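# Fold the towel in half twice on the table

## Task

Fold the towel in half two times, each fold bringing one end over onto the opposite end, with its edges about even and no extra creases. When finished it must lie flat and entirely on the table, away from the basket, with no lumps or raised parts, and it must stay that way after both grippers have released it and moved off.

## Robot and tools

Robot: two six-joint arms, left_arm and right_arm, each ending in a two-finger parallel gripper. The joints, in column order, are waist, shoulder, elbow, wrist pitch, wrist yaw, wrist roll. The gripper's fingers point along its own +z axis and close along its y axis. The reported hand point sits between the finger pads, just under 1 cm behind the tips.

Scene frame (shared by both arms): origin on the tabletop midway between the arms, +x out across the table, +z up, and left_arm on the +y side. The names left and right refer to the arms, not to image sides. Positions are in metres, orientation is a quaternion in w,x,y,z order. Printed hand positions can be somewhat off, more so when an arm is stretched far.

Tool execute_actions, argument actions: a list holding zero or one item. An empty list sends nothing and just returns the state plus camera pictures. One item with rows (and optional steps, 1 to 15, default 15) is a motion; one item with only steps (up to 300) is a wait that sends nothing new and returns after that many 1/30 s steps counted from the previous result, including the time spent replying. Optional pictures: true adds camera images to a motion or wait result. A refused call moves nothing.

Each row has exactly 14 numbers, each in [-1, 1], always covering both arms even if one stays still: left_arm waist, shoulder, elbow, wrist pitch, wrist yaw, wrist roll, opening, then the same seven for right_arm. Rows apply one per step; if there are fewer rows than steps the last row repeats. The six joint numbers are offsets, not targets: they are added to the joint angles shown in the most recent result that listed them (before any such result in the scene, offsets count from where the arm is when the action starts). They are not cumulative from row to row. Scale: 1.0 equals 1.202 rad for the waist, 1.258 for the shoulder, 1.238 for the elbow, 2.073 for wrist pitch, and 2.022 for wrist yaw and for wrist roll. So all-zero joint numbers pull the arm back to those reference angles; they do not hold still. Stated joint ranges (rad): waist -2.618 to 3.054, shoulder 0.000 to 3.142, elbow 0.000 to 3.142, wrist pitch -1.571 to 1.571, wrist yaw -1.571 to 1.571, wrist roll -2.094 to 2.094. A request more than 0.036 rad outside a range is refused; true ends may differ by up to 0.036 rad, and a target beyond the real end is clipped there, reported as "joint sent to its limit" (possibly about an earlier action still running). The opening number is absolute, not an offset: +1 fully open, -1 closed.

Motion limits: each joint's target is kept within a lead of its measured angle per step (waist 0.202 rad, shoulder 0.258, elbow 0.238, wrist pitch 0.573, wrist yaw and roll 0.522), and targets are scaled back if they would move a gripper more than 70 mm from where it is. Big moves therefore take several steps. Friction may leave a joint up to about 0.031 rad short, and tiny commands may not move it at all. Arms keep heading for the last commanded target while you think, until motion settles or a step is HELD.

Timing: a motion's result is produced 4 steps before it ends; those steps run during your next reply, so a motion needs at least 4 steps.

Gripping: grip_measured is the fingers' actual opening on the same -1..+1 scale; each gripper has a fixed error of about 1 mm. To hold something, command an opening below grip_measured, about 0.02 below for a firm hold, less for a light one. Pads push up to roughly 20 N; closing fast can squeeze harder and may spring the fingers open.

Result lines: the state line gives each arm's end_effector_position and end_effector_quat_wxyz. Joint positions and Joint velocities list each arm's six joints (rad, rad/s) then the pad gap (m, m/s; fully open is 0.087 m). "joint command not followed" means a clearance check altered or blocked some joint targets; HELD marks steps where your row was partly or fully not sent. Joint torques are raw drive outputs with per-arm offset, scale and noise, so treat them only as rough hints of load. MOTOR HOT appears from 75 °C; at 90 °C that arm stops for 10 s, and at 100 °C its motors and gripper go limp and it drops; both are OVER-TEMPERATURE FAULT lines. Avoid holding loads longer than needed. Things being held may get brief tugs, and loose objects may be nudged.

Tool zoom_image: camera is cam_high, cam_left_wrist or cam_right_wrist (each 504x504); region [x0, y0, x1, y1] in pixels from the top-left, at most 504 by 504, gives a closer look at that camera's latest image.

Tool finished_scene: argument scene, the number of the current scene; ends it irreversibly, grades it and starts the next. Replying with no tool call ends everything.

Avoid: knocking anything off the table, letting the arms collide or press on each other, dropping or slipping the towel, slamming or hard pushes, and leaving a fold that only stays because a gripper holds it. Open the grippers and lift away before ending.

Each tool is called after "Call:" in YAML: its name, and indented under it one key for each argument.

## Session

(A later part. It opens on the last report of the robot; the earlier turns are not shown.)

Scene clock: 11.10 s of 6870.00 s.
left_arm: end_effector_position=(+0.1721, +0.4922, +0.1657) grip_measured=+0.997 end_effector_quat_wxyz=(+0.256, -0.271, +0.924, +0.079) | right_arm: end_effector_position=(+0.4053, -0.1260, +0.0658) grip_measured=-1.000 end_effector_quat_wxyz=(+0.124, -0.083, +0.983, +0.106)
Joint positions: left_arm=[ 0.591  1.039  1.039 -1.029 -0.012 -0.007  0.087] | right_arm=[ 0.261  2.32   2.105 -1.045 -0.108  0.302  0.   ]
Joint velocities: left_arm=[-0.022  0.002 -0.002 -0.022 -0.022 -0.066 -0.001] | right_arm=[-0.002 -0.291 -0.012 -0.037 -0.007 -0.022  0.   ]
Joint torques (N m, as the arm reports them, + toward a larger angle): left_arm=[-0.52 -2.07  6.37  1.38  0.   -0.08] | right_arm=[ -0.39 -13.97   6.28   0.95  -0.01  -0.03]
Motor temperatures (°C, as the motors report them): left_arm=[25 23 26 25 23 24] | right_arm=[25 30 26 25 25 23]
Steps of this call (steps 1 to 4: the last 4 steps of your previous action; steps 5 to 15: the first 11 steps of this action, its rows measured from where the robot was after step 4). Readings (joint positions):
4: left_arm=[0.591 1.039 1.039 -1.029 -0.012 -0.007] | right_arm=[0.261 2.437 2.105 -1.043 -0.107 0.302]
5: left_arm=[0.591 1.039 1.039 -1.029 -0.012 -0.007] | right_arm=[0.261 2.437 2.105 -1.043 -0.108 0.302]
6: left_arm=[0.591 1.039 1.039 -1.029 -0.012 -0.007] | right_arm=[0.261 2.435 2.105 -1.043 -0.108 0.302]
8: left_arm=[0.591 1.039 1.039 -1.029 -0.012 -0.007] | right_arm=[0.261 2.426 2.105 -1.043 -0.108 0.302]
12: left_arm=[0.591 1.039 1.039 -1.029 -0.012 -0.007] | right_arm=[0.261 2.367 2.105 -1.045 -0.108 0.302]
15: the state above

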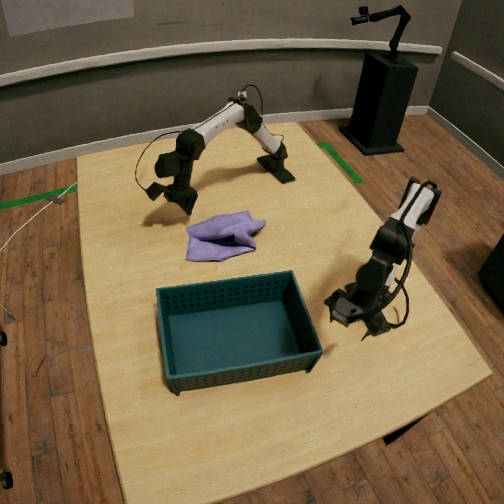

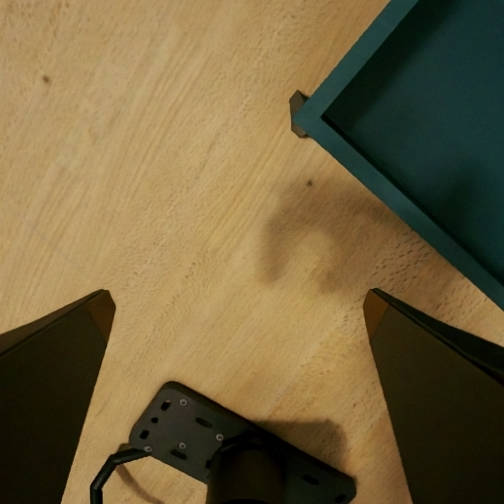

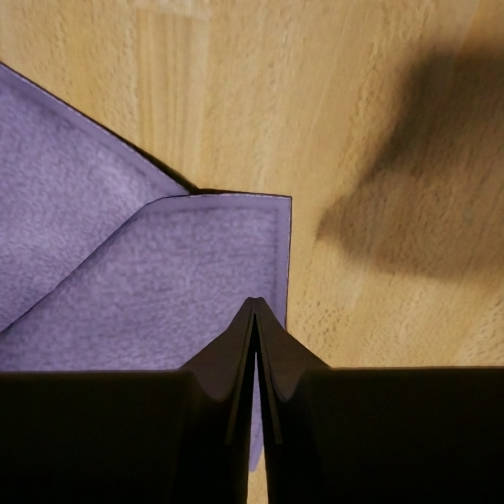

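Call:
execute_actions:
  actions:
    - {"rows":[[0,0,0,0,0,0,1,0.03,0.0,0,0.02,0.04,0,0.3],[0,0,0,0,0,0,1,0.06,0.0,0,0.04,0.09,0,0.3],[0,0,0,0,0,0,1,0.09,0.01,0,0.04,0.09,0.04,0.3],[0,0,0,0,0,0,1,0.115,0.02,0,0.04,0.09,0.04,0.3],[0,0,0,0,0,0,1,0.115,0.03,0,0.04,0.09,0.04,0.3],[0,0,0,0,0,0,1,0.115,0.04,0,0.04,0.09,0.04,0.3],[0,0,0,0,0,0,1,0.115,0.05,0,0.04,0.09,0.04,0.3],[0,0,0,0,0,0,1,0.115,0.06,0,0.04,0.09,0.04,0.3],[0,0,0,0,0,0,1,0.115,0.07,0,0.04,0.09,0.04,0.3],[0,0,0,0,0,0,1,0.115,0.078,0,0.04,0.09,0.04,0.3]],"steps":15}

Call:
execute_actions:
  actions:
    - {"steps":8}
  pictures: true

Scene clock: 11.73 s of 6870.00 s.
left_arm: end_effector_position=(+0.1721, +0.4922, +0.1657) grip_measured=+0.997 end_effector_quat_wxyz=(+0.256, -0.271, +0.924, +0.079) | right_arm: end_effector_position=(+0.3875, -0.0725, +0.0388) grip_measured=+0.300 end_effector_quat_wxyz=(+0.151, -0.120, +0.980, +0.057)
Joint positions: left_arm=[ 0.591  1.039  1.039 -1.029 -0.012 -0.007  0.087] | right_arm=[ 0.42   2.377  2.105 -0.977  0.04   0.362  0.057]
Joint velocities: left_arm=[ 0.002 -0.002 -0.022 -0.051  0.037 -0.007  0.   ] | right_arm=[-0.012  0.432 -0.002  0.022  0.051 -0.022  0.   ]
Joint torques (N m, as the arm reports them, + toward a larger angle): left_arm=[-0.45 -2.14  6.35  1.4  -0.02 -0.08] | right_arm=[ -2.24 -13.79   6.22   1.1    0.23   0.05]
Motor temperatures (°C, as the motors report them): left_arm=[25 23 26 25 23 24] | right_arm=[25 30 26 25 25 23]
Steps of this call (steps 1 to 4: the last 4 steps of your previous action; steps 5 to 8: the robot went on to your last target; steps 9 to 19: the first 11 steps of this action). Readings (joint positions):
9: left_arm=[0.591 1.039 1.039 -1.029 -0.012 -0.007] | right_arm=[0.264 2.309 2.105 -1.044 -0.098 0.302]
10: left_arm=[0.591 1.039 1.039 -1.029 -0.012 -0.007] | right_arm=[0.270 2.309 2.105 -1.038 -0.070 0.302]
12: left_arm=[0.591 1.039 1.039 -1.029 -0.012 -0.007] | right_arm=[0.302 2.309 2.105 -1.015 -0.014 0.325]
16: left_arm=[0.591 1.039 1.039 -1.029 -0.012 -0.007] | right_arm=[0.395 2.334 2.105 -0.985 0.031 0.353]
19: the state above

Scene clock: 12.00 s of 6870.00 s.
left_arm: end_effector_position=(+0.1721, +0.4922, +0.1657) grip_measured=+0.997 end_effector_quat_wxyz=(+0.256, -0.271, +0.924, +0.079) | right_arm: end_effector_position=(+0.3899, -0.0803, +0.0200) grip_measured=+0.300 end_effector_quat_wxyz=(+0.139, -0.109, +0.983, +0.041)
Joint positions: left_arm=[ 0.591  1.039  1.039 -1.029 -0.012 -0.007  0.087] | right_arm=[ 0.41   2.416  2.105 -0.975  0.059  0.372  0.057]
Joint velocities: left_arm=[-0.007  0.007  0.007  0.007 -0.037  0.037 -0.   ] | right_arm=[-0.022  0.012 -0.012 -0.037  0.081  0.007  0.   ]
Joint torques (N m, as the arm reports them, + toward a larger angle): left_arm=[-0.49 -2.09  6.2   1.39  0.02 -0.1 ] | right_arm=[ -1.44 -15.33   6.33   1.01   0.14   0.1 ]
Motor temperatures (°C, as the motors report them): left_arm=[25 23 26 25 23 24] | right_arm=[25 30 26 25 25 23]
Kept back: nothing.
Steps of this call (steps 1 to 4: the last 4 steps of your previous action; steps 5 to 8: the robot went on to your last target). Readings (joint positions):
1: left_arm=[0.591 1.039 1.039 -1.029 -0.012 -0.007] | right_arm=[0.419 2.391 2.105 -0.977 0.043 0.364]
2: left_arm=[0.591 1.039 1.039 -1.029 -0.012 -0.007] | right_arm=[0.417 2.402 2.105 -0.977 0.047 0.366]
4: left_arm=[0.591 1.039 1.039 -1.029 -0.012 -0.007] | right_arm=[0.412 2.415 2.105 -0.977 0.052 0.369]
8: the state above

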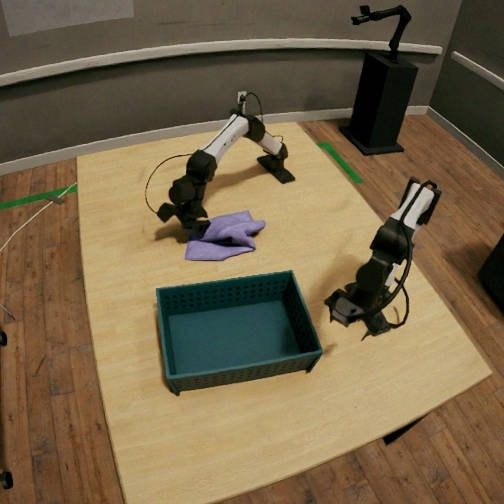

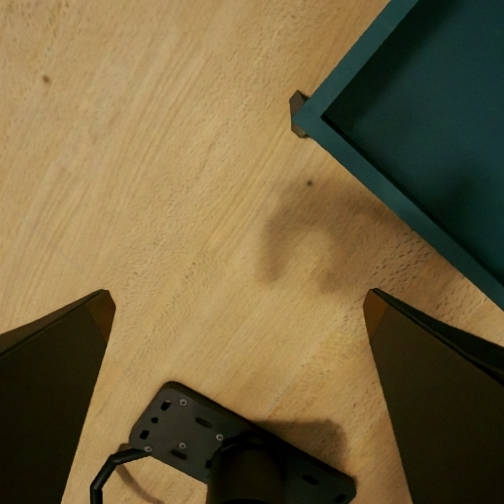

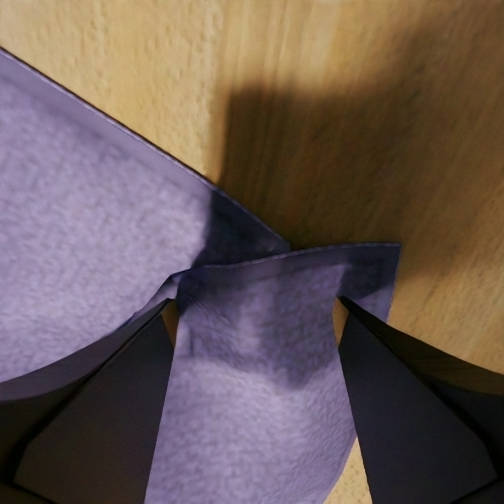

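Call:
execute_actions:
  actions:
    - {"rows":[[0,0,0,0,0,0,1,0,-0.03,0,0,0,0,0.3],[0,0,0,0,0,0,1,-0.015,-0.03,0,0,0,0,0.25],[0,0,0,0,0,0,1,-0.032,-0.03,0,0,0,0,0.2],[0,0,0,0,0,0,1,-0.032,-0.03,0,0,0,0,0.2],[0,0,0,0,0,0,1,-0.032,-0.02,0,0,0,0,0.2],[0,0,0,0,0,0,1,-0.032,-0.01,0,0,0,0,0.2],[0,0,0,0,0,0,1,-0.032,0.0,0,0,0,0,0.2],[0,0,0,0,0,0,1,-0.032,0.015,0,0,0,0,0.2],[0,0,0,0,0,0,1,-0.032,0.03,0,0,0,0,0.2],[0,0,0,0,0,0,1,-0.032,0.04,0,0,0,0,0.2]],"steps":15}

Call:
execute_actions:
  actions:
    - {"rows":[[0,0,0,0,0,0,1,0,0.04,0,0,0,0,0.2],[0,0,0,0,0,0,1,0,0.04,0,0,0,0,0.1],[0,0,0,0,0,0,1,0,0.04,0,0,0,0,0],[0,0,0,0,0,0,1,0,0.04,0,0,0,0,-0.1],[0,0,0,0,0,0,1,0,0.04,0,0,0,0,-0.2],[0,0,0,0,0,0,1,0,0.04,0,0,0,0,-0.3],[0,0,0,0,0,0,1,0,0.04,0,0,0,0,-0.4],[0,0,0,0,0,0,1,0,0.04,0,0,0,0,-0.5],[0,0,0,0,0,0,1,0,0.04,0,0,0,0,-0.6],[0,0,0,0,0,0,1,0,0.04,0,0,0,0,-0.7],[0,0,0,0,0,0,1,0,0.04,0,0,0,0,-0.75],[0,0,0,0,0,0,1,0,0.04,0,0,0,0,-0.82],[0,0,0,0,0,0,1,0,0.04,0,0,0,0,-0.9],[0,0,0,0,0,0,1,0,0.04,0,0,0,0,-0.95],[0,0,0,0,0,0,1,0,0.04,0,0,0,0,-1]],"steps":15}
  pictures: true

Call:
execute_actions:
  actions:
    - {"rows":[[0,0,0,0,0,0,1,0,0,0,0,0,0,-1],[0,0,0,0,0,0,1,0,-0.02,0,0,0,0,-1],[0,0,0,0,0,0,1,0,-0.04,0,0,0,0,-1],[0,0,0,0,0,0,1,0,-0.06,0,0,0,0,-1],[0,0,0,0,0,0,1,0,-0.08,0,0,0,0,-1],[0,0,0,0,0,0,1,0,-0.1,0,0,0,0,-1]],"steps":15}
  pictures: true

Scene clock: 12.73 s of 6870.00 s.
left_arm: end_effector_position=(+0.1721, +0.4922, +0.1657) grip_measured=+0.997 end_effector_quat_wxyz=(+0.256, -0.271, +0.924, +0.079) | right_arm: end_effector_position=(+0.3992, -0.0947, +0.0179) grip_measured=+0.200 end_effector_quat_wxyz=(+0.138, -0.092, +0.985, +0.037)
Joint positions: left_arm=[ 0.591  1.039  1.039 -1.029 -0.012 -0.007  0.087] | right_arm=[ 0.376  2.42   2.105 -0.975  0.06   0.374  0.052]
Joint velocities: left_arm=[-0.007 -0.007  0.002 -0.037 -0.007  0.037 -0.001] | right_arm=[ 0.007  0.203  0.007  0.007 -0.037 -0.022 -0.001]
Joint torques (N m, as the arm reports them, + toward a larger angle): left_arm=[-0.39 -2.08  6.33  1.38 -0.01 -0.09] | right_arm=[ -0.95 -12.73   6.25   0.92  -0.02  -0.01]
Motor temperatures (°C, as the motors report them): left_arm=[25 23 26 25 23 24] | right_arm=[25 31 26 25 25 23]
Steps of this call (steps 1 to 11: the robot went on to your last target; steps 12 to 22: the first 11 steps of this action). Readings (joint positions):
12: left_arm=[0.591 1.039 1.039 -1.029 -0.012 -0.007] | right_arm=[0.410 2.415 2.105 -0.975 0.062 0.374]
13: left_arm=[0.591 1.039 1.039 -1.029 -0.012 -0.007] | right_arm=[0.410 2.413 2.105 -0.975 0.062 0.374]
15: left_arm=[0.591 1.039 1.039 -1.029 -0.012 -0.007] | right_arm=[0.405 2.408 2.105 -0.975 0.060 0.374]
19: left_arm=[0.591 1.039 1.039 -1.029 -0.012 -0.007] | right_arm=[0.383 2.407 2.105 -0.975 0.060 0.374]
22: the state above

Scene clock: 13.23 s of 6870.00 s.
left_arm: end_effector_position=(+0.1721, +0.4922, +0.1657) grip_measured=+0.997 end_effector_quat_wxyz=(+0.256, -0.271, +0.924, +0.079) | right_arm: end_effector_position=(+0.3991, -0.0936, +0.0134) grip_measured=-0.715 end_effector_quat_wxyz=(+0.135, -0.092, +0.986, +0.038)
Joint positions: left_arm=[ 0.591  1.039  1.039 -1.029 -0.012 -0.007  0.087] | right_arm=[ 0.376  2.431  2.107 -0.972  0.055  0.374  0.012]
Joint velocities: left_arm=[-0.002 -0.012  0.002 -0.051 -0.022 -0.037  0.001] | right_arm=[ 0.007 -0.007  0.007  0.007 -0.11  -0.11  -0.059]
Joint torques (N m, as the arm reports them, + toward a larger angle): left_arm=[-0.5  -2.1   6.4   1.36 -0.01 -0.09] | right_arm=[ -0.26 -11.44   6.5    0.83   0.05   0.04]
Motor temperatures (°C, as the motors report them): left_arm=[25 23 26 25 23 24] | right_arm=[25 31 26 25 25 23]
Steps of this call (steps 1 to 4: the last 4 steps of your previous action; steps 5 to 15: the first 11 steps of this action, its rows measured from where the robot was after step 4). Readings (joint positions):
4: left_arm=[0.591 1.039 1.039 -1.029 -0.012 -0.007] | right_arm=[0.376 2.431 2.107 -0.975 0.060 0.374]
5: left_arm=[0.591 1.039 1.039 -1.029 -0.012 -0.007] | right_arm=[0.376 2.431 2.107 -0.975 0.060 0.374]
6: left_arm=[0.591 1.039 1.039 -1.029 -0.012 -0.007] | right_arm=[0.376 2.431 2.107 -0.975 0.060 0.374]
8: left_arm=[0.591 1.039 1.039 -1.029 -0.012 -0.007] | right_arm=[0.376 2.431 2.107 -0.975 0.060 0.374]
12: left_arm=[0.591 1.039 1.039 -1.029 -0.012 -0.007] | right_arm=[0.376 2.431 2.107 -0.975 0.057 0.374]
15: the state above

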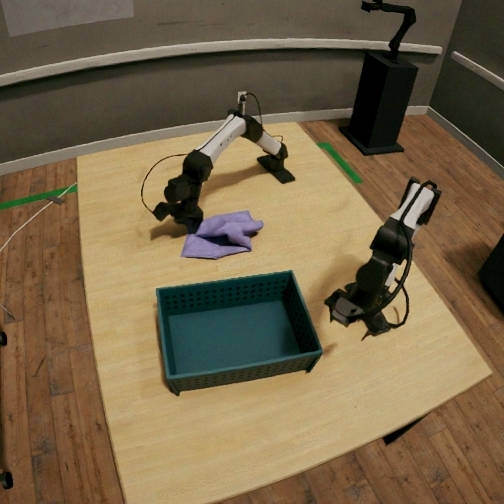

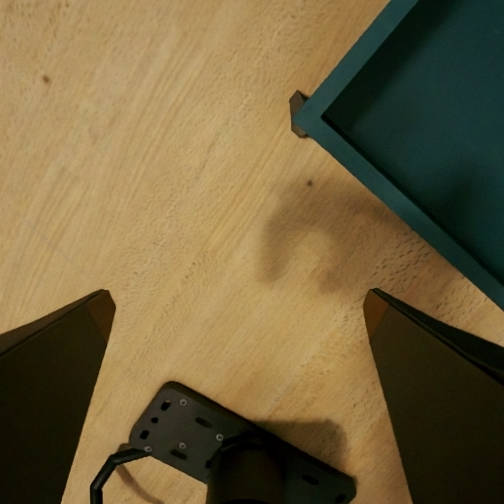

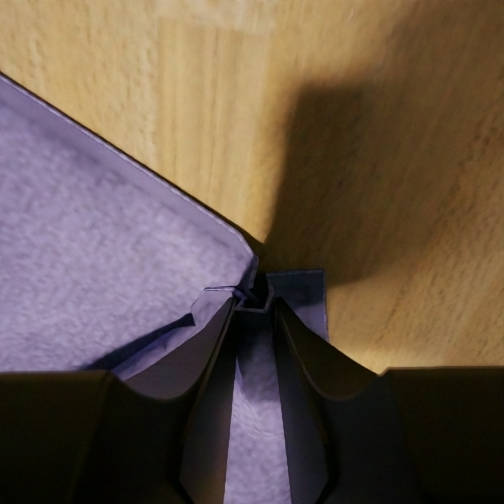

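Scene clock: 13.73 s of 6870.00 s.
left_arm: end_effector_position=(+0.1721, +0.4922, +0.1657) grip_measured=+0.997 end_effector_quat_wxyz=(+0.256, -0.271, +0.924, +0.079) | right_arm: end_effector_position=(+0.4054, -0.0889, +0.0699) grip_measured=-0.909 end_effector_quat_wxyz=(+0.184, -0.090, +0.977, +0.065)
Joint positions: left_arm=[ 0.591  1.039  1.039 -1.029 -0.012 -0.007  0.087] | right_arm=[ 0.376  2.315  2.107 -0.973  0.052  0.374  0.004]
Joint velocities: left_arm=[ 0.012 -0.017  0.007  0.022  0.007  0.081  0.001] | right_arm=[-0.007 -0.261 -0.017  0.007 -0.022 -0.081 -0.   ]
Joint torques (N m, as the arm reports them, + toward a larger angle): left_arm=[-0.44 -2.09  6.38  1.38 -0.02 -0.12] | right_arm=[ -0.42 -14.21   6.56   1.14   0.05   0.01]
Motor temperatures (°C, as the motors report them): left_arm=[25 23 26 25 23 24] | right_arm=[25 31 26 25 25 23]
Steps of this call (steps 1 to 4: the last 4 steps of your previous action; steps 5 to 15: the first 11 steps of this action, its rows measured from where the robot was after step 4). Readings (joint positions):
4: left_arm=[0.591 1.039 1.039 -1.029 -0.012 -0.007] | right_arm=[0.376 2.431 2.107 -0.970 0.052 0.374]
5: left_arm=[0.591 1.039 1.039 -1.029 -0.012 -0.007] | right_arm=[0.376 2.429 2.107 -0.970 0.052 0.374]
6: left_arm=[0.591 1.039 1.039 -1.029 -0.012 -0.007] | right_arm=[0.376 2.427 2.107 -0.970 0.052 0.374]
8: left_arm=[0.591 1.039 1.039 -1.029 -0.012 -0.007] | right_arm=[0.376 2.416 2.107 -0.970 0.052 0.374]
12: left_arm=[0.591 1.039 1.039 -1.029 -0.012 -0.007] | right_arm=[0.376 2.359 2.107 -0.973 0.052 0.374]
15: the state above

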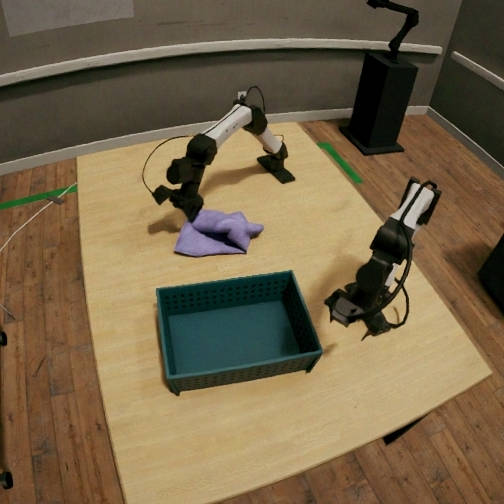

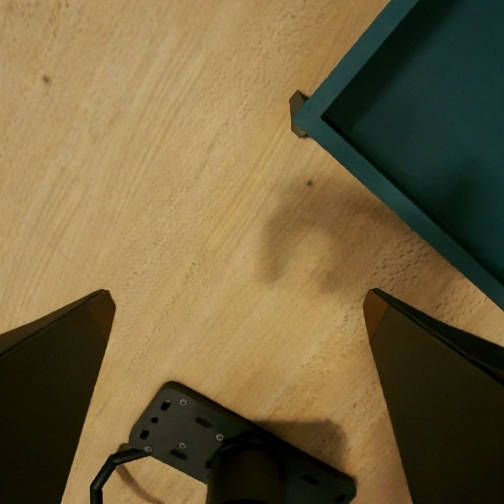

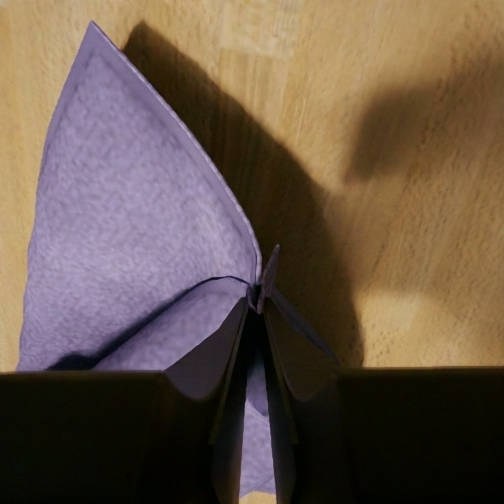

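Call:
zoom_image:
  camera: "cam_high"
  region: [160, 185, 280, 275]

Region (160, 185, 280, 275) of cam_high's 504x504 image, scaled by 4.200, with more detail than that image has; it fills the top 378 rows of this view, and the rest is white.

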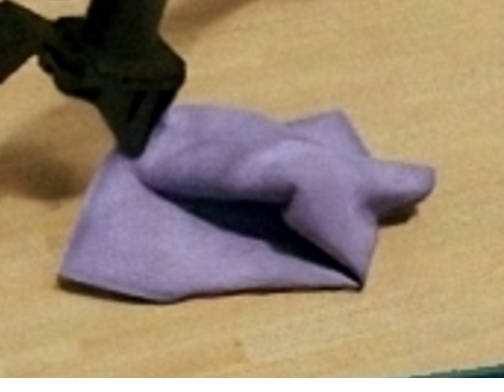

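Call:
execute_actions:
  actions:
    - {"rows":[[0,0,0,0,0,0,1,0,0.02,0,0,0,0,-1],[0,0,0,0,0,0,1,0,0.04,0,0,0,0,-1],[0,0,0,0,0,0,1,0,0.05,0,0,0,0,-1],[0,0,0,0,0,0,1,0,0.05,0,0,0,0,-1],[0,0,0,0,0,0,1,0,0.05,0,0,0,0,-0.9],[0,0,0,0,0,0,1,0,0.05,0,0,0,0,-0.7],[0,0,0,0,0,0,1,0,0.05,0,0,0,0,-0.4],[0,0,0,0,0,0,1,0,0.04,0,0,0,0,0],[0,0,0,0,0,0,1,0,0.02,0,0,0,0,0.3],[0,0,0,0,0,0,1,-0.02,0.01,0,0,0,0,0.3],[0,0,0,0,0,0,1,-0.04,0.01,0,0,0,0,0.3]],"steps":15}

Call:
execute_actions:
  actions:
    - {"steps":10}
  pictures: true

Scene clock: 14.57 s of 6870.00 s.
left_arm: end_effector_position=(+0.1721, +0.4922, +0.1657) grip_measured=+0.997 end_effector_quat_wxyz=(+0.256, -0.271, +0.924, +0.079) | right_arm: end_effector_position=(+0.4036, -0.0923, +0.0469) grip_measured=+0.286 end_effector_quat_wxyz=(+0.162, -0.089, +0.981, +0.054)
Joint positions: left_arm=[ 0.591  1.039  1.039 -1.029 -0.012 -0.007  0.087] | right_arm=[ 0.372  2.362  2.107 -0.977  0.051  0.374  0.056]
Joint velocities: left_arm=[ 0.012 -0.017  0.007  0.037 -0.037  0.095  0.001] | right_arm=[-0.066 -0.115 -0.007  0.037 -0.081 -0.022  0.023]
Joint torques (N m, as the arm reports them, + toward a larger angle): left_arm=[-0.52 -2.13  6.24  1.38 -0.03 -0.07] | right_arm=[ -3.86 -17.43   6.57   1.02   0.01  -0.02]
Motor temperatures (°C, as the motors report them): left_arm=[25 23 26 25 23 24] | right_arm=[25 32 26 25 25 23]
Steps of this call (steps 1 to 4: the last 4 steps of your previous action; steps 5 to 14: the robot went on to your last target; steps 15 to 25: the first 11 steps of this action). Readings (joint positions):
15: left_arm=[0.591 1.039 1.039 -1.029 -0.012 -0.007] | right_arm=[0.376 2.305 2.107 -0.973 0.052 0.374]
16: left_arm=[0.591 1.039 1.039 -1.029 -0.012 -0.007] | right_arm=[0.376 2.308 2.107 -0.973 0.052 0.374]
18: left_arm=[0.591 1.039 1.039 -1.029 -0.012 -0.007] | right_arm=[0.376 2.322 2.107 -0.973 0.052 0.374]
22: left_arm=[0.591 1.039 1.039 -1.029 -0.012 -0.007] | right_arm=[0.376 2.362 2.107 -0.973 0.052 0.374]
25: the state above

Scene clock: 14.90 s of 6870.00 s.
left_arm: end_effector_position=(+0.1721, +0.4922, +0.1657) grip_measured=+0.997 end_effector_quat_wxyz=(+0.256, -0.271, +0.924, +0.079) | right_arm: end_effector_position=(+0.4157, -0.1100, +0.0537) grip_measured=+0.300 end_effector_quat_wxyz=(+0.170, -0.068, +0.982, +0.053)
Joint positions: left_arm=[ 0.591  1.039  1.039 -1.029 -0.012 -0.007  0.087] | right_arm=[ 0.33   2.347  2.107 -0.977  0.051  0.374  0.057]
Joint velocities: left_arm=[-0.007  0.002  0.007  0.051 -0.022  0.022  0.   ] | right_arm=[-0.017 -0.002  0.007 -0.037  0.066 -0.022 -0.002]
Joint torques (N m, as the arm reports them, + toward a larger angle): left_arm=[-0.44 -2.16  6.19  1.38 -0.01 -0.06] | right_arm=[ -0.52 -17.05   6.5    1.04   0.06   0.  ]
Motor temperatures (°C, as the motors report them): left_arm=[25 23 26 25 23 24] | right_arm=[25 32 26 25 25 23]
Kept back: nothing.
Steps of this call (steps 1 to 4: the last 4 steps of your previous action; steps 5 to 10: the robot went on to your last target). Readings (joint positions):
1: left_arm=[0.591 1.039 1.039 -1.029 -0.012 -0.007] | right_arm=[0.367 2.358 2.107 -0.977 0.051 0.374]
2: left_arm=[0.591 1.039 1.039 -1.029 -0.012 -0.007] | right_arm=[0.360 2.354 2.107 -0.977 0.051 0.374]
4: left_arm=[0.591 1.039 1.039 -1.029 -0.012 -0.007] | right_arm=[0.344 2.349 2.107 -0.977 0.051 0.374]
8: left_arm=[0.591 1.039 1.039 -1.029 -0.012 -0.007] | right_arm=[0.330 2.347 2.107 -0.977 0.051 0.374]
10: the state above

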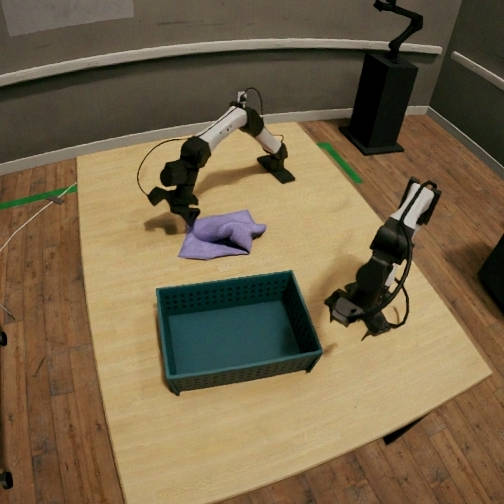

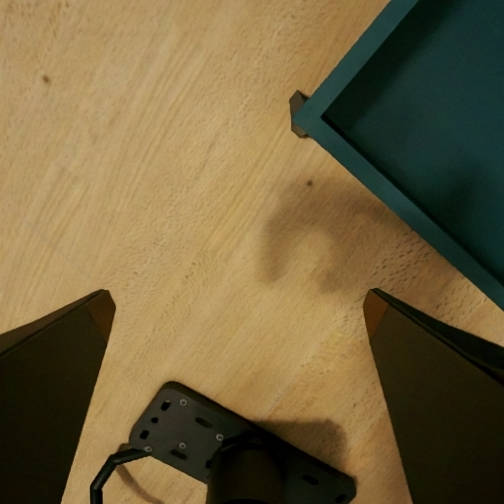

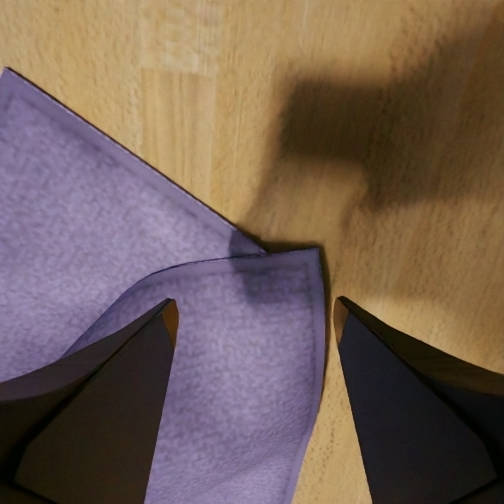

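Call:
execute_actions:
  actions:
    - {"rows":[[0,0,0,0,0,0,1,0,-0.05,-0.02,0,-0.03,0.02,0.2],[0,0,0,0,0,0,1,0,-0.1,-0.05,0,-0.03,0.04,0.2],[0,0,0,0,0,0,1,0.02,-0.15,-0.09,-0.01,-0.03,0.06,0.2],[0,0,0,0,0,0,1,0.04,-0.2,-0.13,-0.02,-0.03,0.08,0.2],[0,0,0,0,0,0,1,0.06,-0.24,-0.17,-0.03,-0.03,0.1,0.2],[0,0,0,0,0,0,1,0.08,-0.27,-0.21,-0.04,-0.03,0.12,0.2],[0,0,0,0,0,0,1,0.1,-0.3,-0.25,-0.05,-0.03,0.13,0.2],[0,0,0,0,0,0,1,0.12,-0.32,-0.29,-0.063,-0.03,0.13,0.2],[0,0,0,0,0,0,1,0.14,-0.325,-0.33,-0.063,-0.03,0.13,0.2],[0,0,0,0,0,0,1,0.16,-0.325,-0.37,-0.063,-0.03,0.13,0.2],[0,0,0,0,0,0,1,0.18,-0.325,-0.41,-0.063,-0.03,0.13,0.2],[0,0,0,0,0,0,1,0.195,-0.325,-0.45,-0.063,-0.03,0.13,0.2],[0,0,0,0,0,0,1,0.21,-0.325,-0.48,-0.063,-0.03,0.13,0.2],[0,0,0,0,0,0,1,0.216,-0.325,-0.5,-0.063,-0.03,0.13,0.2],[0,0,0,0,0,0,1,0.216,-0.325,-0.51,-0.063,-0.03,0.13,0.2]],"steps":15}

Call:
execute_actions:
  actions:
    - {"steps":15}
  pictures: true

Scene clock: 15.80 s of 6870.00 s.
left_arm: end_effector_position=(+0.1721, +0.4922, +0.1657) grip_measured=+0.997 end_effector_quat_wxyz=(+0.256, -0.271, +0.924, +0.079) | right_arm: end_effector_position=(+0.2890, -0.0938, +0.1248) grip_measured=+0.200 end_effector_quat_wxyz=(+0.140, -0.050, +0.984, +0.094)
Joint positions: left_arm=[ 0.591  1.039  1.039 -1.029 -0.012 -0.007  0.087] | right_arm=[ 0.483  1.927  1.731 -1.037  0.011  0.572  0.052]
Joint velocities: left_arm=[ 0.002 -0.007 -0.002 -0.022 -0.022  0.081 -0.001] | right_arm=[ 0.926 -0.789 -1.228 -0.212 -0.125  0.3   -0.001]
Joint torques (N m, as the arm reports them, + toward a larger angle): left_arm=[-0.56 -2.19  6.31  1.36 -0.03 -0.07] | right_arm=[-0.58 -6.06  3.04  0.54 -0.02  0.13]
Motor temperatures (°C, as the motors report them): left_arm=[25 23 26 25 23 24] | right_arm=[25 33 26 25 25 23]
Steps of this call (steps 1 to 16: the robot went on to your last target; steps 17 to 27: the first 11 steps of this action). Readings (joint positions):
17: left_arm=[0.591 1.039 1.039 -1.029 -0.012 -0.007] | right_arm=[0.330 2.344 2.104 -0.976 0.044 0.378]
18: left_arm=[0.591 1.039 1.039 -1.029 -0.012 -0.007] | right_arm=[0.330 2.330 2.089 -0.973 0.035 0.389]
20: left_arm=[0.591 1.039 1.039 -1.029 -0.012 -0.007] | right_arm=[0.335 2.262 2.019 -0.978 0.023 0.427]
24: left_arm=[0.591 1.039 1.039 -1.029 -0.012 -0.007] | right_arm=[0.392 2.056 1.861 -1.014 0.017 0.523]
27: the state above

Scene clock: 16.30 s of 6870.00 s.
left_arm: end_effector_position=(+0.1721, +0.4922, +0.1657) grip_measured=+0.997 end_effector_quat_wxyz=(+0.256, -0.271, +0.924, +0.079) | right_arm: end_effector_position=(+0.1912, -0.1188, +0.0521) grip_measured=+0.200 end_effector_quat_wxyz=(-0.005, -0.081, +0.997, +0.001)
Joint positions: left_arm=[ 0.591  1.039  1.039 -1.029 -0.012 -0.007  0.087] | right_arm=[ 0.595  1.947  1.475 -1.106 -0.009  0.625  0.052]
Joint velocities: left_arm=[-0.012  0.007 -0.012 -0.007  0.037 -0.066  0.001] | right_arm=[-0.007 -0.007 -0.007  0.007 -0.022 -0.007 -0.   ]
Joint torques (N m, as the arm reports them, + toward a larger angle): left_arm=[-0.46 -2.1   6.32  1.4  -0.02 -0.1 ] | right_arm=[ -1.06 -11.45   5.88   0.35   0.01   0.09]
Motor temperatures (°C, as the motors report them): left_arm=[25 23 26 25 23 24] | right_arm=[25 33 26 25 25 23]
Kept back: nothing.
Steps of this call (steps 1 to 4: the last 4 steps of your previous action; steps 5 to 15: the robot went on to your last target). Readings (joint positions):
1: left_arm=[0.591 1.039 1.039 -1.029 -0.012 -0.007] | right_arm=[0.514 1.908 1.688 -1.041 0.008 0.582]
2: left_arm=[0.591 1.039 1.039 -1.029 -0.012 -0.007] | right_arm=[0.542 1.902 1.645 -1.044 0.004 0.589]
4: left_arm=[0.591 1.039 1.039 -1.029 -0.012 -0.007] | right_arm=[0.581 1.908 1.553 -1.055 -0.002 0.602]
8: left_arm=[0.591 1.039 1.039 -1.029 -0.012 -0.007] | right_arm=[0.595 1.945 1.476 -1.102 -0.009 0.617]
15: the state above

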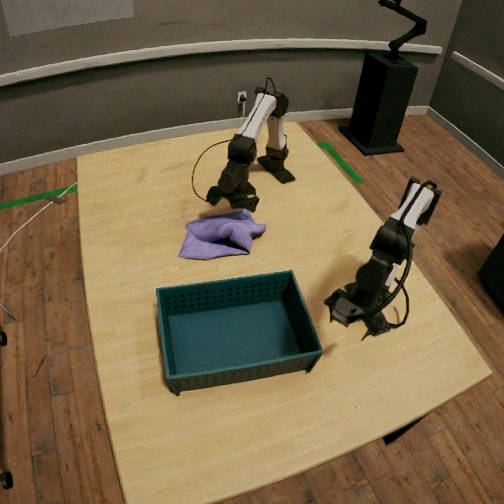

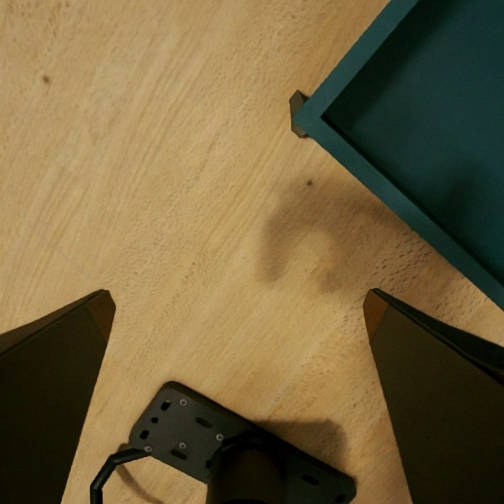

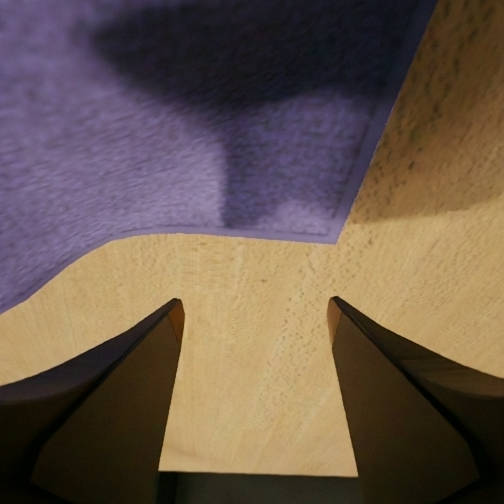

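Call:
execute_actions:
  actions:
    - {"rows":[[0,0,0,0,0,0,1,-0.025,0,-0.01,0.02,0,0,0.2],[0,0,0,0,0,0,1,-0.025,0.01,-0.02,0.04,0,0,0.2],[0,0,0,0,0,0,1,-0.025,0.015,-0.03,0.06,0,0,0.2],[0,0,0,0,0,0,1,-0.025,0.02,-0.04,0.075,0,0,0.2],[0,0,0,0,0,0,1,-0.025,0.025,-0.05,0.083,0,0,0.2],[0,0,0,0,0,0,1,-0.025,0.03,-0.06,0.083,0,0,0.2],[0,0,0,0,0,0,1,-0.025,0.035,-0.07,0.083,0,0,0.2],[0,0,0,0,0,0,1,-0.025,0.04,-0.083,0.083,0,0,0.2],[0,0,0,0,0,0,1,-0.025,0.05,-0.083,0.083,0,0,0.2],[0,0,0,0,0,0,1,-0.025,0.06,-0.083,0.083,0,0,0.2]],"steps":15}

Call:
execute_actions:
  actions:
    - {"rows":[[0,0,0,0,0,0,1,0,0.035,0,0,0,0,0.2],[0,0,0,0,0,0,1,0,0.035,0,0,0,0,0.2],[0,0,0,0,0,0,1,0,0.035,0,0,0,0,0.1],[0,0,0,0,0,0,1,0,0.035,0,0,0,0,0],[0,0,0,0,0,0,1,0,0.035,0,0,0,0,-0.1],[0,0,0,0,0,0,1,0,0.035,0,0,0,0,-0.2],[0,0,0,0,0,0,1,0,0.035,0,0,0,0,-0.3],[0,0,0,0,0,0,1,0,0.035,0,0,0,0,-0.4],[0,0,0,0,0,0,1,0,0.035,0,0,0,0,-0.5],[0,0,0,0,0,0,1,0,0.035,0,0,0,0,-0.6],[0,0,0,0,0,0,1,0,0.035,0,0,0,0,-0.7],[0,0,0,0,0,0,1,0,0.035,0,0,0,0,-0.8],[0,0,0,0,0,0,1,0,0.035,0,0,0,0,-0.88],[0,0,0,0,0,0,1,0,0.035,0,0,0,0,-0.95],[0,0,0,0,0,0,1,0,0.035,0,0,0,0,-1]],"steps":15}
  pictures: true

Scene clock: 17.17 s of 6870.00 s.
left_arm: end_effector_position=(+0.1721, +0.4922, +0.1657) grip_measured=+0.997 end_effector_quat_wxyz=(+0.256, -0.271, +0.924, +0.079) | right_arm: end_effector_position=(+0.1995, -0.1202, +0.0185) grip_measured=+0.200 end_effector_quat_wxyz=(+0.000, -0.070, +0.998, +0.006)
Joint positions: left_arm=[ 0.591  1.039  1.039 -1.029 -0.012 -0.007  0.087] | right_arm=[ 0.574  1.985  1.393 -0.97  -0.009  0.627  0.052]
Joint velocities: left_arm=[-0.012 -0.002 -0.007 -0.051 -0.007 -0.022 -0.   ] | right_arm=[ 0.007  0.364 -0.154  0.095 -0.007 -0.037  0.   ]
Joint torques (N m, as the arm reports them, + toward a larger angle): left_arm=[-0.55 -2.15  6.29  1.37  0.   -0.1 ] | right_arm=[-1.16 -9.57  4.68  0.58  0.01  0.01]
Motor temperatures (°C, as the motors report them): left_arm=[25 23 26 25 23 24] | right_arm=[25 33 26 25 25 23]
Steps of this call (steps 1 to 15: the robot went on to your last target; steps 16 to 26: the first 11 steps of this action). Readings (joint positions):
16: left_arm=[0.591 1.039 1.039 -1.029 -0.012 -0.007] | right_arm=[0.594 1.947 1.475 -1.104 -0.009 0.627]
17: left_arm=[0.591 1.039 1.039 -1.029 -0.012 -0.007] | right_arm=[0.590 1.947 1.473 -1.096 -0.009 0.627]
19: left_arm=[0.591 1.039 1.039 -1.029 -0.012 -0.007] | right_arm=[0.581 1.947 1.461 -1.057 -0.009 0.627]
23: left_arm=[0.591 1.039 1.039 -1.029 -0.012 -0.007] | right_arm=[0.574 1.956 1.417 -0.987 -0.009 0.627]
26: the state above

Scene clock: 17.67 s of 6870.00 s.
left_arm: end_effector_position=(+0.1721, +0.4922, +0.1657) grip_measured=+0.997 end_effector_quat_wxyz=(+0.256, -0.271, +0.924, +0.079) | right_arm: end_effector_position=(+0.1953, -0.1231, +0.0098) grip_measured=-0.645 end_effector_quat_wxyz=(-0.013, -0.069, +0.997, -0.002)
Joint positions: left_arm=[ 0.591  1.039  1.039 -1.029 -0.012 -0.007  0.087] | right_arm=[ 0.574  2.009  1.385 -0.97  -0.014  0.627  0.016]
Joint velocities: left_arm=[-0.017 -0.017 -0.007  0.007 -0.051 -0.037 -0.001] | right_arm=[ 0.002 -0.002 -0.017  0.037 -0.066 -0.022 -0.097]
Joint torques (N m, as the arm reports them, + toward a larger angle): left_arm=[-0.5  -2.07  6.34  1.4  -0.03 -0.06] | right_arm=[-0.37 -7.52  5.66  0.45  0.1   0.  ]
Motor temperatures (°C, as the motors report them): left_arm=[25 23 26 25 23 24] | right_arm=[25 33 26 25 25 23]
Steps of this call (steps 1 to 4: the last 4 steps of your previous action; steps 5 to 15: the first 11 steps of this action, its rows measured from where the robot was after step 4). Readings (joint positions):
4: left_arm=[0.591 1.039 1.039 -1.029 -0.012 -0.007] | right_arm=[0.574 2.008 1.385 -0.963 -0.010 0.627]
5: left_arm=[0.591 1.039 1.039 -1.029 -0.012 -0.007] | right_arm=[0.574 2.009 1.385 -0.964 -0.010 0.627]
6: left_arm=[0.591 1.039 1.039 -1.029 -0.012 -0.007] | right_arm=[0.574 2.009 1.385 -0.964 -0.010 0.627]
8: left_arm=[0.591 1.039 1.039 -1.029 -0.012 -0.007] | right_arm=[0.574 2.009 1.385 -0.967 -0.011 0.627]
12: left_arm=[0.591 1.039 1.039 -1.029 -0.012 -0.007] | right_arm=[0.574 2.009 1.385 -0.970 -0.012 0.627]
15: the state above

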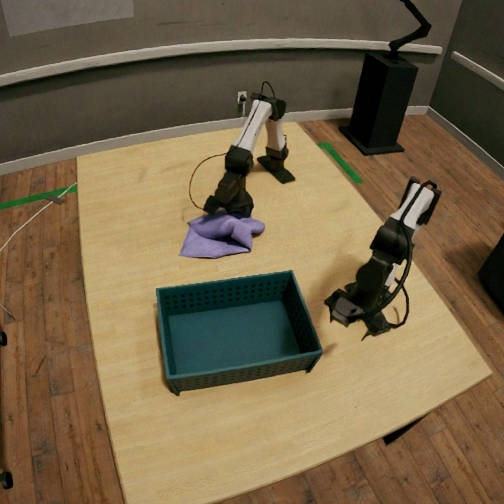

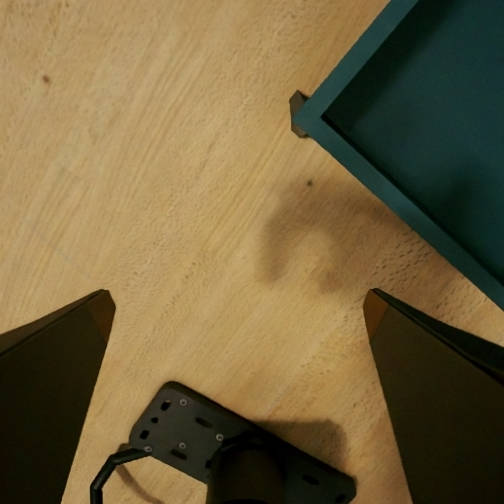

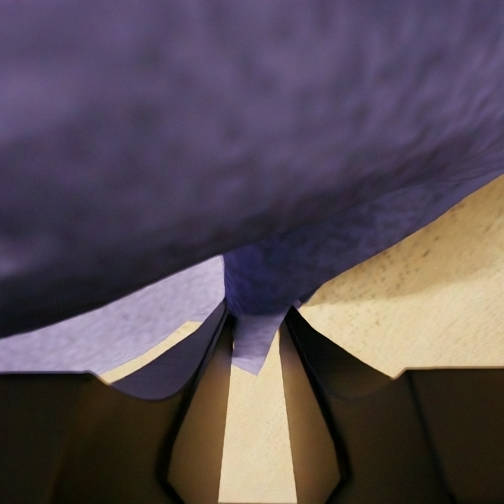

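Call:
execute_actions:
  actions:
    - {"rows":[[0,0,0,0,0,0,1,0,-0.03,0.03,0,0,0,-1],[0,0,0,0,0,0,1,0,-0.05,0.07,-0.01,0,-0.02,-1],[0,0,0,0,0,0,1,0,-0.07,0.12,-0.02,0,-0.04,-1],[0,0,0,0,0,0,1,0,-0.09,0.18,-0.03,0,-0.07,-1],[0,0,0,0,0,0,1,0,-0.11,0.24,-0.04,0,-0.1,-1],[0,0,0,0,0,0,1,0,-0.13,0.3,-0.05,0,-0.13,-1],[0,0,0,0,0,0,1,0,-0.15,0.36,-0.06,0,-0.16,-1],[0,0,0,0,0,0,1,0,-0.17,0.42,-0.07,0,-0.19,-1],[0,0,0,0,0,0,1,0,-0.19,0.48,-0.085,0,-0.22,-1],[0,0,0,0,0,0,1,0,-0.21,0.54,-0.085,0,-0.25,-1],[0,0,0,0,0,0,1,0,-0.23,0.6,-0.085,0,-0.28,-1],[0,0,0,0,0,0,1,0,-0.25,0.66,-0.085,0,-0.31,-1],[0,0,0,0,0,0,1,0,-0.267,0.72,-0.085,0,-0.31,-1],[0,0,0,0,0,0,1,0,-0.267,0.78,-0.085,0,-0.31,-1],[0,0,0,0,0,0,1,0,-0.267,0.836,-0.085,0,-0.31,-1]],"steps":15}

Call:
execute_actions:
  actions:
    - {"steps":35}
  pictures: true

Call:
zoom_image:
  camera: "cam_high"
  region: [140, 60, 340, 280]

Scene clock: 18.53 s of 6870.00 s.
left_arm: end_effector_position=(+0.1721, +0.4922, +0.1657) grip_measured=+0.997 end_effector_quat_wxyz=(+0.256, -0.271, +0.924, +0.079) | right_arm: end_effector_position=(+0.2655, -0.0667, +0.1602) grip_measured=-0.959 end_effector_quat_wxyz=(+0.174, -0.182, +0.960, +0.123)
Joint positions: left_arm=[ 0.591  1.039  1.039 -1.029 -0.012 -0.007  0.087] | right_arm=[ 0.574  1.869  1.776 -1.049 -0.015  0.394  0.002]
Joint velocities: left_arm=[ 0.002  0.007 -0.007 -0.051  0.051  0.066  0.001] | right_arm=[-0.017 -0.652  1.238 -0.227 -0.007 -1.106 -0.   ]
Joint torques (N m, as the arm reports them, + toward a larger angle): left_arm=[-0.43 -2.09  6.28  1.38 -0.01 -0.08] | right_arm=[ -0.38 -13.52   7.31   0.89  -0.03  -0.15]
Motor temperatures (°C, as the motors report them): left_arm=[25 23 26 25 23 24] | right_arm=[25 33 26 25 25 23]
Steps of this call (steps 1 to 4: the last 4 steps of your previous action; steps 5 to 15: the robot went on to your last target; steps 16 to 26: the first 11 steps of this action). Readings (joint positions):
16: left_arm=[0.591 1.039 1.039 -1.029 -0.012 -0.007] | right_arm=[0.574 2.007 1.388 -0.973 -0.015 0.627]
17: left_arm=[0.591 1.039 1.039 -1.029 -0.012 -0.007] | right_arm=[0.574 2.005 1.399 -0.981 -0.015 0.623]
19: left_arm=[0.591 1.039 1.039 -1.029 -0.012 -0.007] | right_arm=[0.574 1.996 1.461 -1.009 -0.015 0.596]
23: left_arm=[0.591 1.039 1.039 -1.029 -0.012 -0.007] | right_arm=[0.574 1.936 1.644 -1.030 -0.015 0.498]
26: the state above

Scene clock: 19.70 s of 6870.00 s.
left_arm: end_effector_position=(+0.1721, +0.4922, +0.1657) grip_measured=+0.997 end_effector_quat_wxyz=(+0.256, -0.271, +0.924, +0.079) | right_arm: end_effector_position=(+0.2607, -0.0929, +0.4557) grip_measured=-0.959 end_effector_quat_wxyz=(+0.513, -0.310, +0.770, +0.217)
Joint positions: left_arm=[ 0.591  1.039  1.039 -1.029 -0.012 -0.007  0.087] | right_arm=[ 0.574  1.659  2.421 -1.151 -0.015  0.011  0.002]
Joint velocities: left_arm=[-0.002  0.002 -0.017  0.022  0.081 -0.007 -0.   ] | right_arm=[-0.007  0.022  0.007 -0.081 -0.066 -0.037  0.001]
Joint torques (N m, as the arm reports them, + toward a larger angle): left_arm=[-0.65 -2.03  6.28  1.4   0.   -0.09] | right_arm=[-0.35 -5.    4.39  1.9   0.01 -0.06]
Motor temperatures (°C, as the motors report them): left_arm=[25 23 27 25 23 24] | right_arm=[25 33 26 25 25 23]
Kept back: nothing.
Steps of this call (steps 1 to 4: the last 4 steps of your previous action; steps 5 to 35: the robot went on to your last target). Readings (joint positions):
1: left_arm=[0.591 1.039 1.039 -1.029 -0.012 -0.007] | right_arm=[0.574 1.845 1.819 -1.054 -0.015 0.356]
2: left_arm=[0.591 1.039 1.039 -1.029 -0.012 -0.007] | right_arm=[0.574 1.822 1.861 -1.059 -0.015 0.320]
4: left_arm=[0.591 1.039 1.039 -1.029 -0.012 -0.007] | right_arm=[0.574 1.781 1.951 -1.072 -0.015 0.256]
8: left_arm=[0.591 1.039 1.039 -1.029 -0.012 -0.007] | right_arm=[0.574 1.729 2.167 -1.098 -0.015 0.150]
35: the state above

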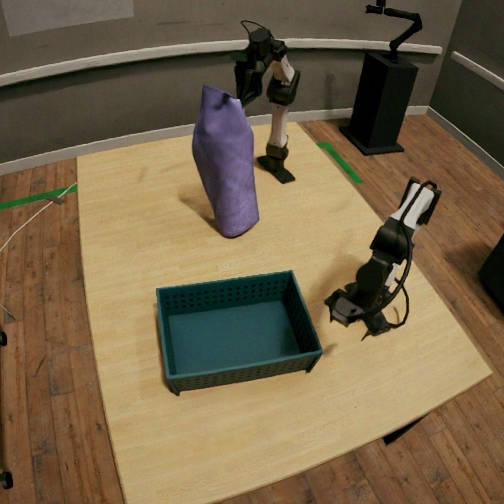

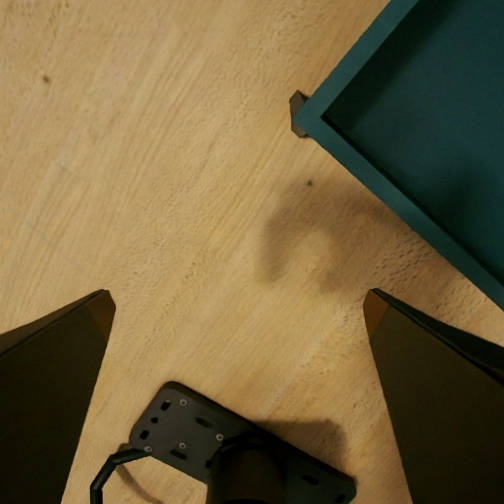

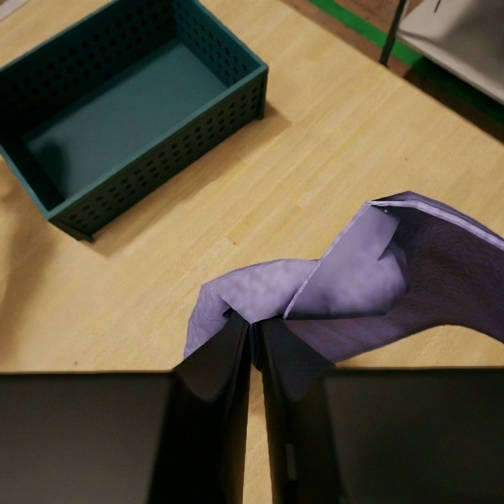

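Region (140, 60, 340, 280) of cam_high's 504x504 image, scaled by 2.291, with more detail than that image has; it fills the left 458 columns of this view, and the rest is white.

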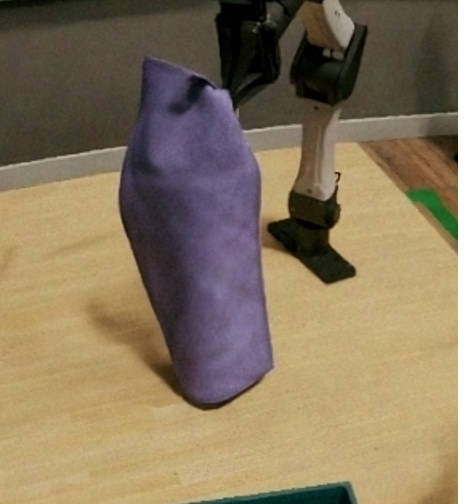

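Call:
execute_actions:
  actions:
    - {"rows":[[0,0,0,0,0,0,1,0.02,0.01,0.01,0.01,0.04,0.02,-1],[0,0,0,0,0,0,1,0.04,0.02,0.02,0.02,0.08,0.04,-1],[0,0,0,0,0,0,1,0.06,0.03,0.03,0.03,0.12,0.06,-1],[0,0,0,0,0,0,1,0.08,0.05,0.04,0.04,0.16,0.08,-1],[0,0,0,0,0,0,1,0.1,0.07,0.05,0.05,0.2,0.1,-1],[0,0,0,0,0,0,1,0.12,0.09,0.06,0.06,0.24,0.12,-1],[0,0,0,0,0,0,1,0.14,0.11,0.07,0.07,0.28,0.14,-1],[0,0,0,0,0,0,1,0.16,0.13,0.08,0.08,0.32,0.16,-1],[0,0,0,0,0,0,1,0.18,0.15,0.09,0.09,0.36,0.18,-1],[0,0,0,0,0,0,1,0.2,0.17,0.1,0.1,0.4,0.2,-1],[0,0,0,0,0,0,1,0.22,0.19,0.1,0.12,0.44,0.2,-1],[0,0,0,0,0,0,1,0.24,0.21,0.1,0.14,0.48,0.2,-1],[0,0,0,0,0,0,1,0.25,0.23,0.1,0.16,0.52,0.2,-1],[0,0,0,0,0,0,1,0.25,0.25,0.1,0.18,0.55,0.2,-1]],"steps":15}

Call:
execute_actions:
  actions:
    - {"steps":30}
  pictures: true

Call:
zoom_image:
  camera: "cam_high"
  region: [120, 60, 340, 280]

Scene clock: 21.77 s of 6870.00 s.
left_arm: end_effector_position=(+0.1721, +0.4922, +0.1657) grip_measured=+0.997 end_effector_quat_wxyz=(+0.256, -0.271, +0.924, +0.079) | right_arm: end_effector_position=(+0.2928, -0.0515, +0.4630) grip_measured=-0.959 end_effector_quat_wxyz=(+0.585, -0.114, +0.788, +0.153)
Joint positions: left_arm=[ 0.591  1.039  1.039 -1.029 -0.012 -0.007  0.087] | right_arm=[ 0.783  1.82   2.522 -1.023  0.553  0.284  0.002]
Joint velocities: left_arm=[ 0.002 -0.007 -0.012 -0.037  0.007  0.007  0.001] | right_arm=[0.637 0.818 0.178 0.74  2.161 0.784 0.001]
Joint torques (N m, as the arm reports them, + toward a larger angle): left_arm=[-0.51 -2.17  6.31  1.42 -0.02 -0.07] | right_arm=[ 0.89 -5.18  5.53  1.9   0.03  0.01]
Motor temperatures (°C, as the motors report them): left_arm=[25 23 27 26 23 24] | right_arm=[25 33 26 26 25 23]
Steps of this call (steps 1 to 15: the robot went on to your last target; steps 16 to 51: nothing new was sent; steps 52 to 62: the first 11 steps of this action). Readings (joint positions):
52: left_arm=[0.591 1.039 1.039 -1.029 -0.012 -0.007] | right_arm=[0.576 1.659 2.421 -1.152 -0.006 0.015]
53: left_arm=[0.591 1.039 1.039 -1.029 -0.012 -0.007] | right_arm=[0.584 1.659 2.421 -1.151 0.020 0.026]
55: left_arm=[0.591 1.039 1.039 -1.029 -0.012 -0.007] | right_arm=[0.616 1.669 2.434 -1.146 0.101 0.065]
59: left_arm=[0.591 1.039 1.039 -1.029 -0.012 -0.007] | right_arm=[0.713 1.739 2.489 -1.084 0.339 0.183]
62: the state above

Scene clock: 22.77 s of 6870.00 s.
left_arm: end_effector_position=(+0.1721, +0.4922, +0.1657) grip_measured=+0.997 end_effector_quat_wxyz=(+0.256, -0.271, +0.924, +0.079) | right_arm: end_effector_position=(+0.3327, -0.0357, +0.4474) grip_measured=-0.959 end_effector_quat_wxyz=(+0.660, +0.074, +0.747, +0.041)
Joint positions: left_arm=[ 0.591  1.039  1.039 -1.029 -0.012 -0.007  0.087] | right_arm=[ 0.871  1.994  2.527 -0.807  1.085  0.406  0.002]
Joint velocities: left_arm=[-0.007  0.017  0.007 -0.066 -0.051  0.051 -0.002] | right_arm=[-0.007 -0.012  0.012  0.007 -0.037  0.037  0.001]
Joint torques (N m, as the arm reports them, + toward a larger angle): left_arm=[-0.56 -2.16  6.31  1.37  0.   -0.08] | right_arm=[ -0.23 -12.32   6.35   1.76   0.24   0.1 ]
Motor temperatures (°C, as the motors report them): left_arm=[25 23 27 26 23 24] | right_arm=[25 33 27 26 25 23]
Kept back: nothing.
Steps of this call (steps 1 to 4: the last 4 steps of your previous action; steps 5 to 30: the robot went on to your last target). Readings (joint positions):
1: left_arm=[0.591 1.039 1.039 -1.029 -0.012 -0.007] | right_arm=[0.807 1.848 2.525 -0.997 0.628 0.309]
2: left_arm=[0.591 1.039 1.039 -1.029 -0.012 -0.007] | right_arm=[0.829 1.877 2.527 -0.968 0.703 0.328]
4: left_arm=[0.591 1.039 1.039 -1.029 -0.012 -0.007] | right_arm=[0.860 1.932 2.527 -0.908 0.836 0.356]
8: left_arm=[0.591 1.039 1.039 -1.029 -0.012 -0.007] | right_arm=[0.871 1.995 2.527 -0.861 0.976 0.385]
30: the state above

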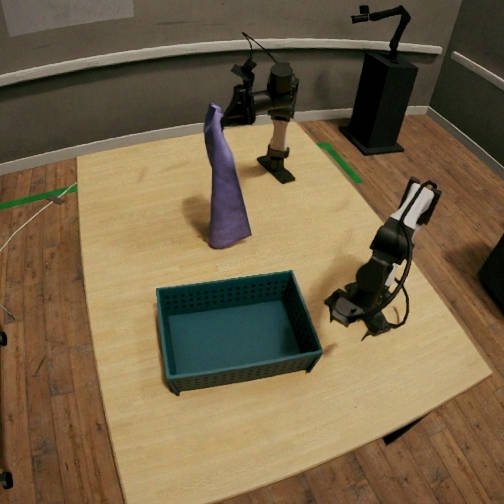

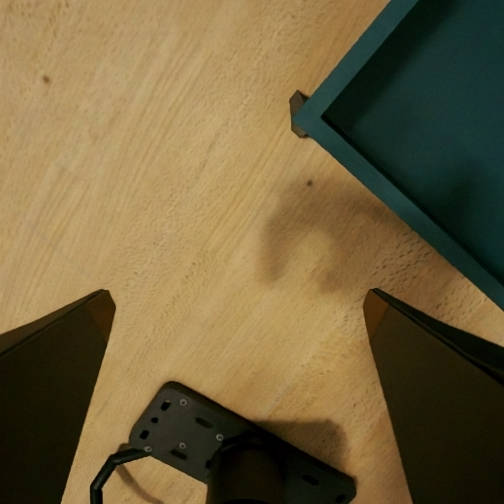

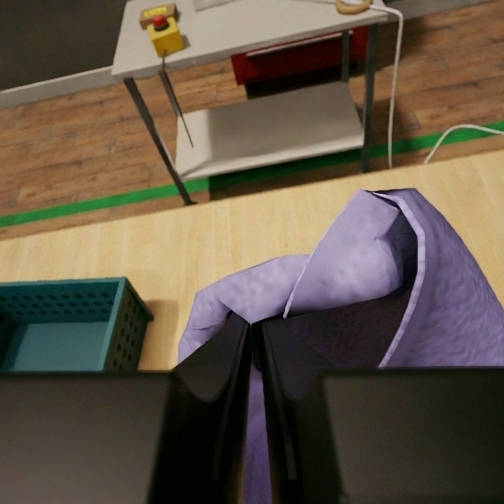

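Region (120, 60, 340, 280) of cam_high's 504x504 image, scaled by 2.291, with more detail than that image has.

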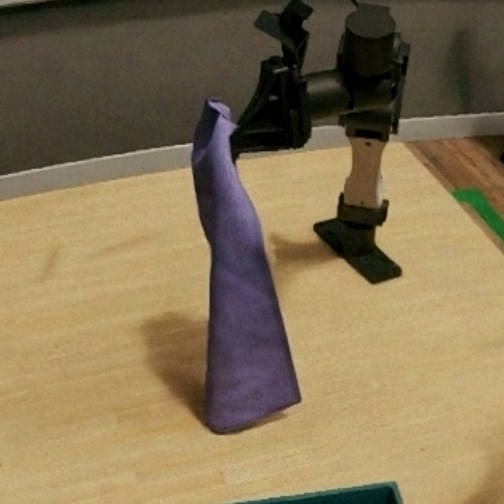

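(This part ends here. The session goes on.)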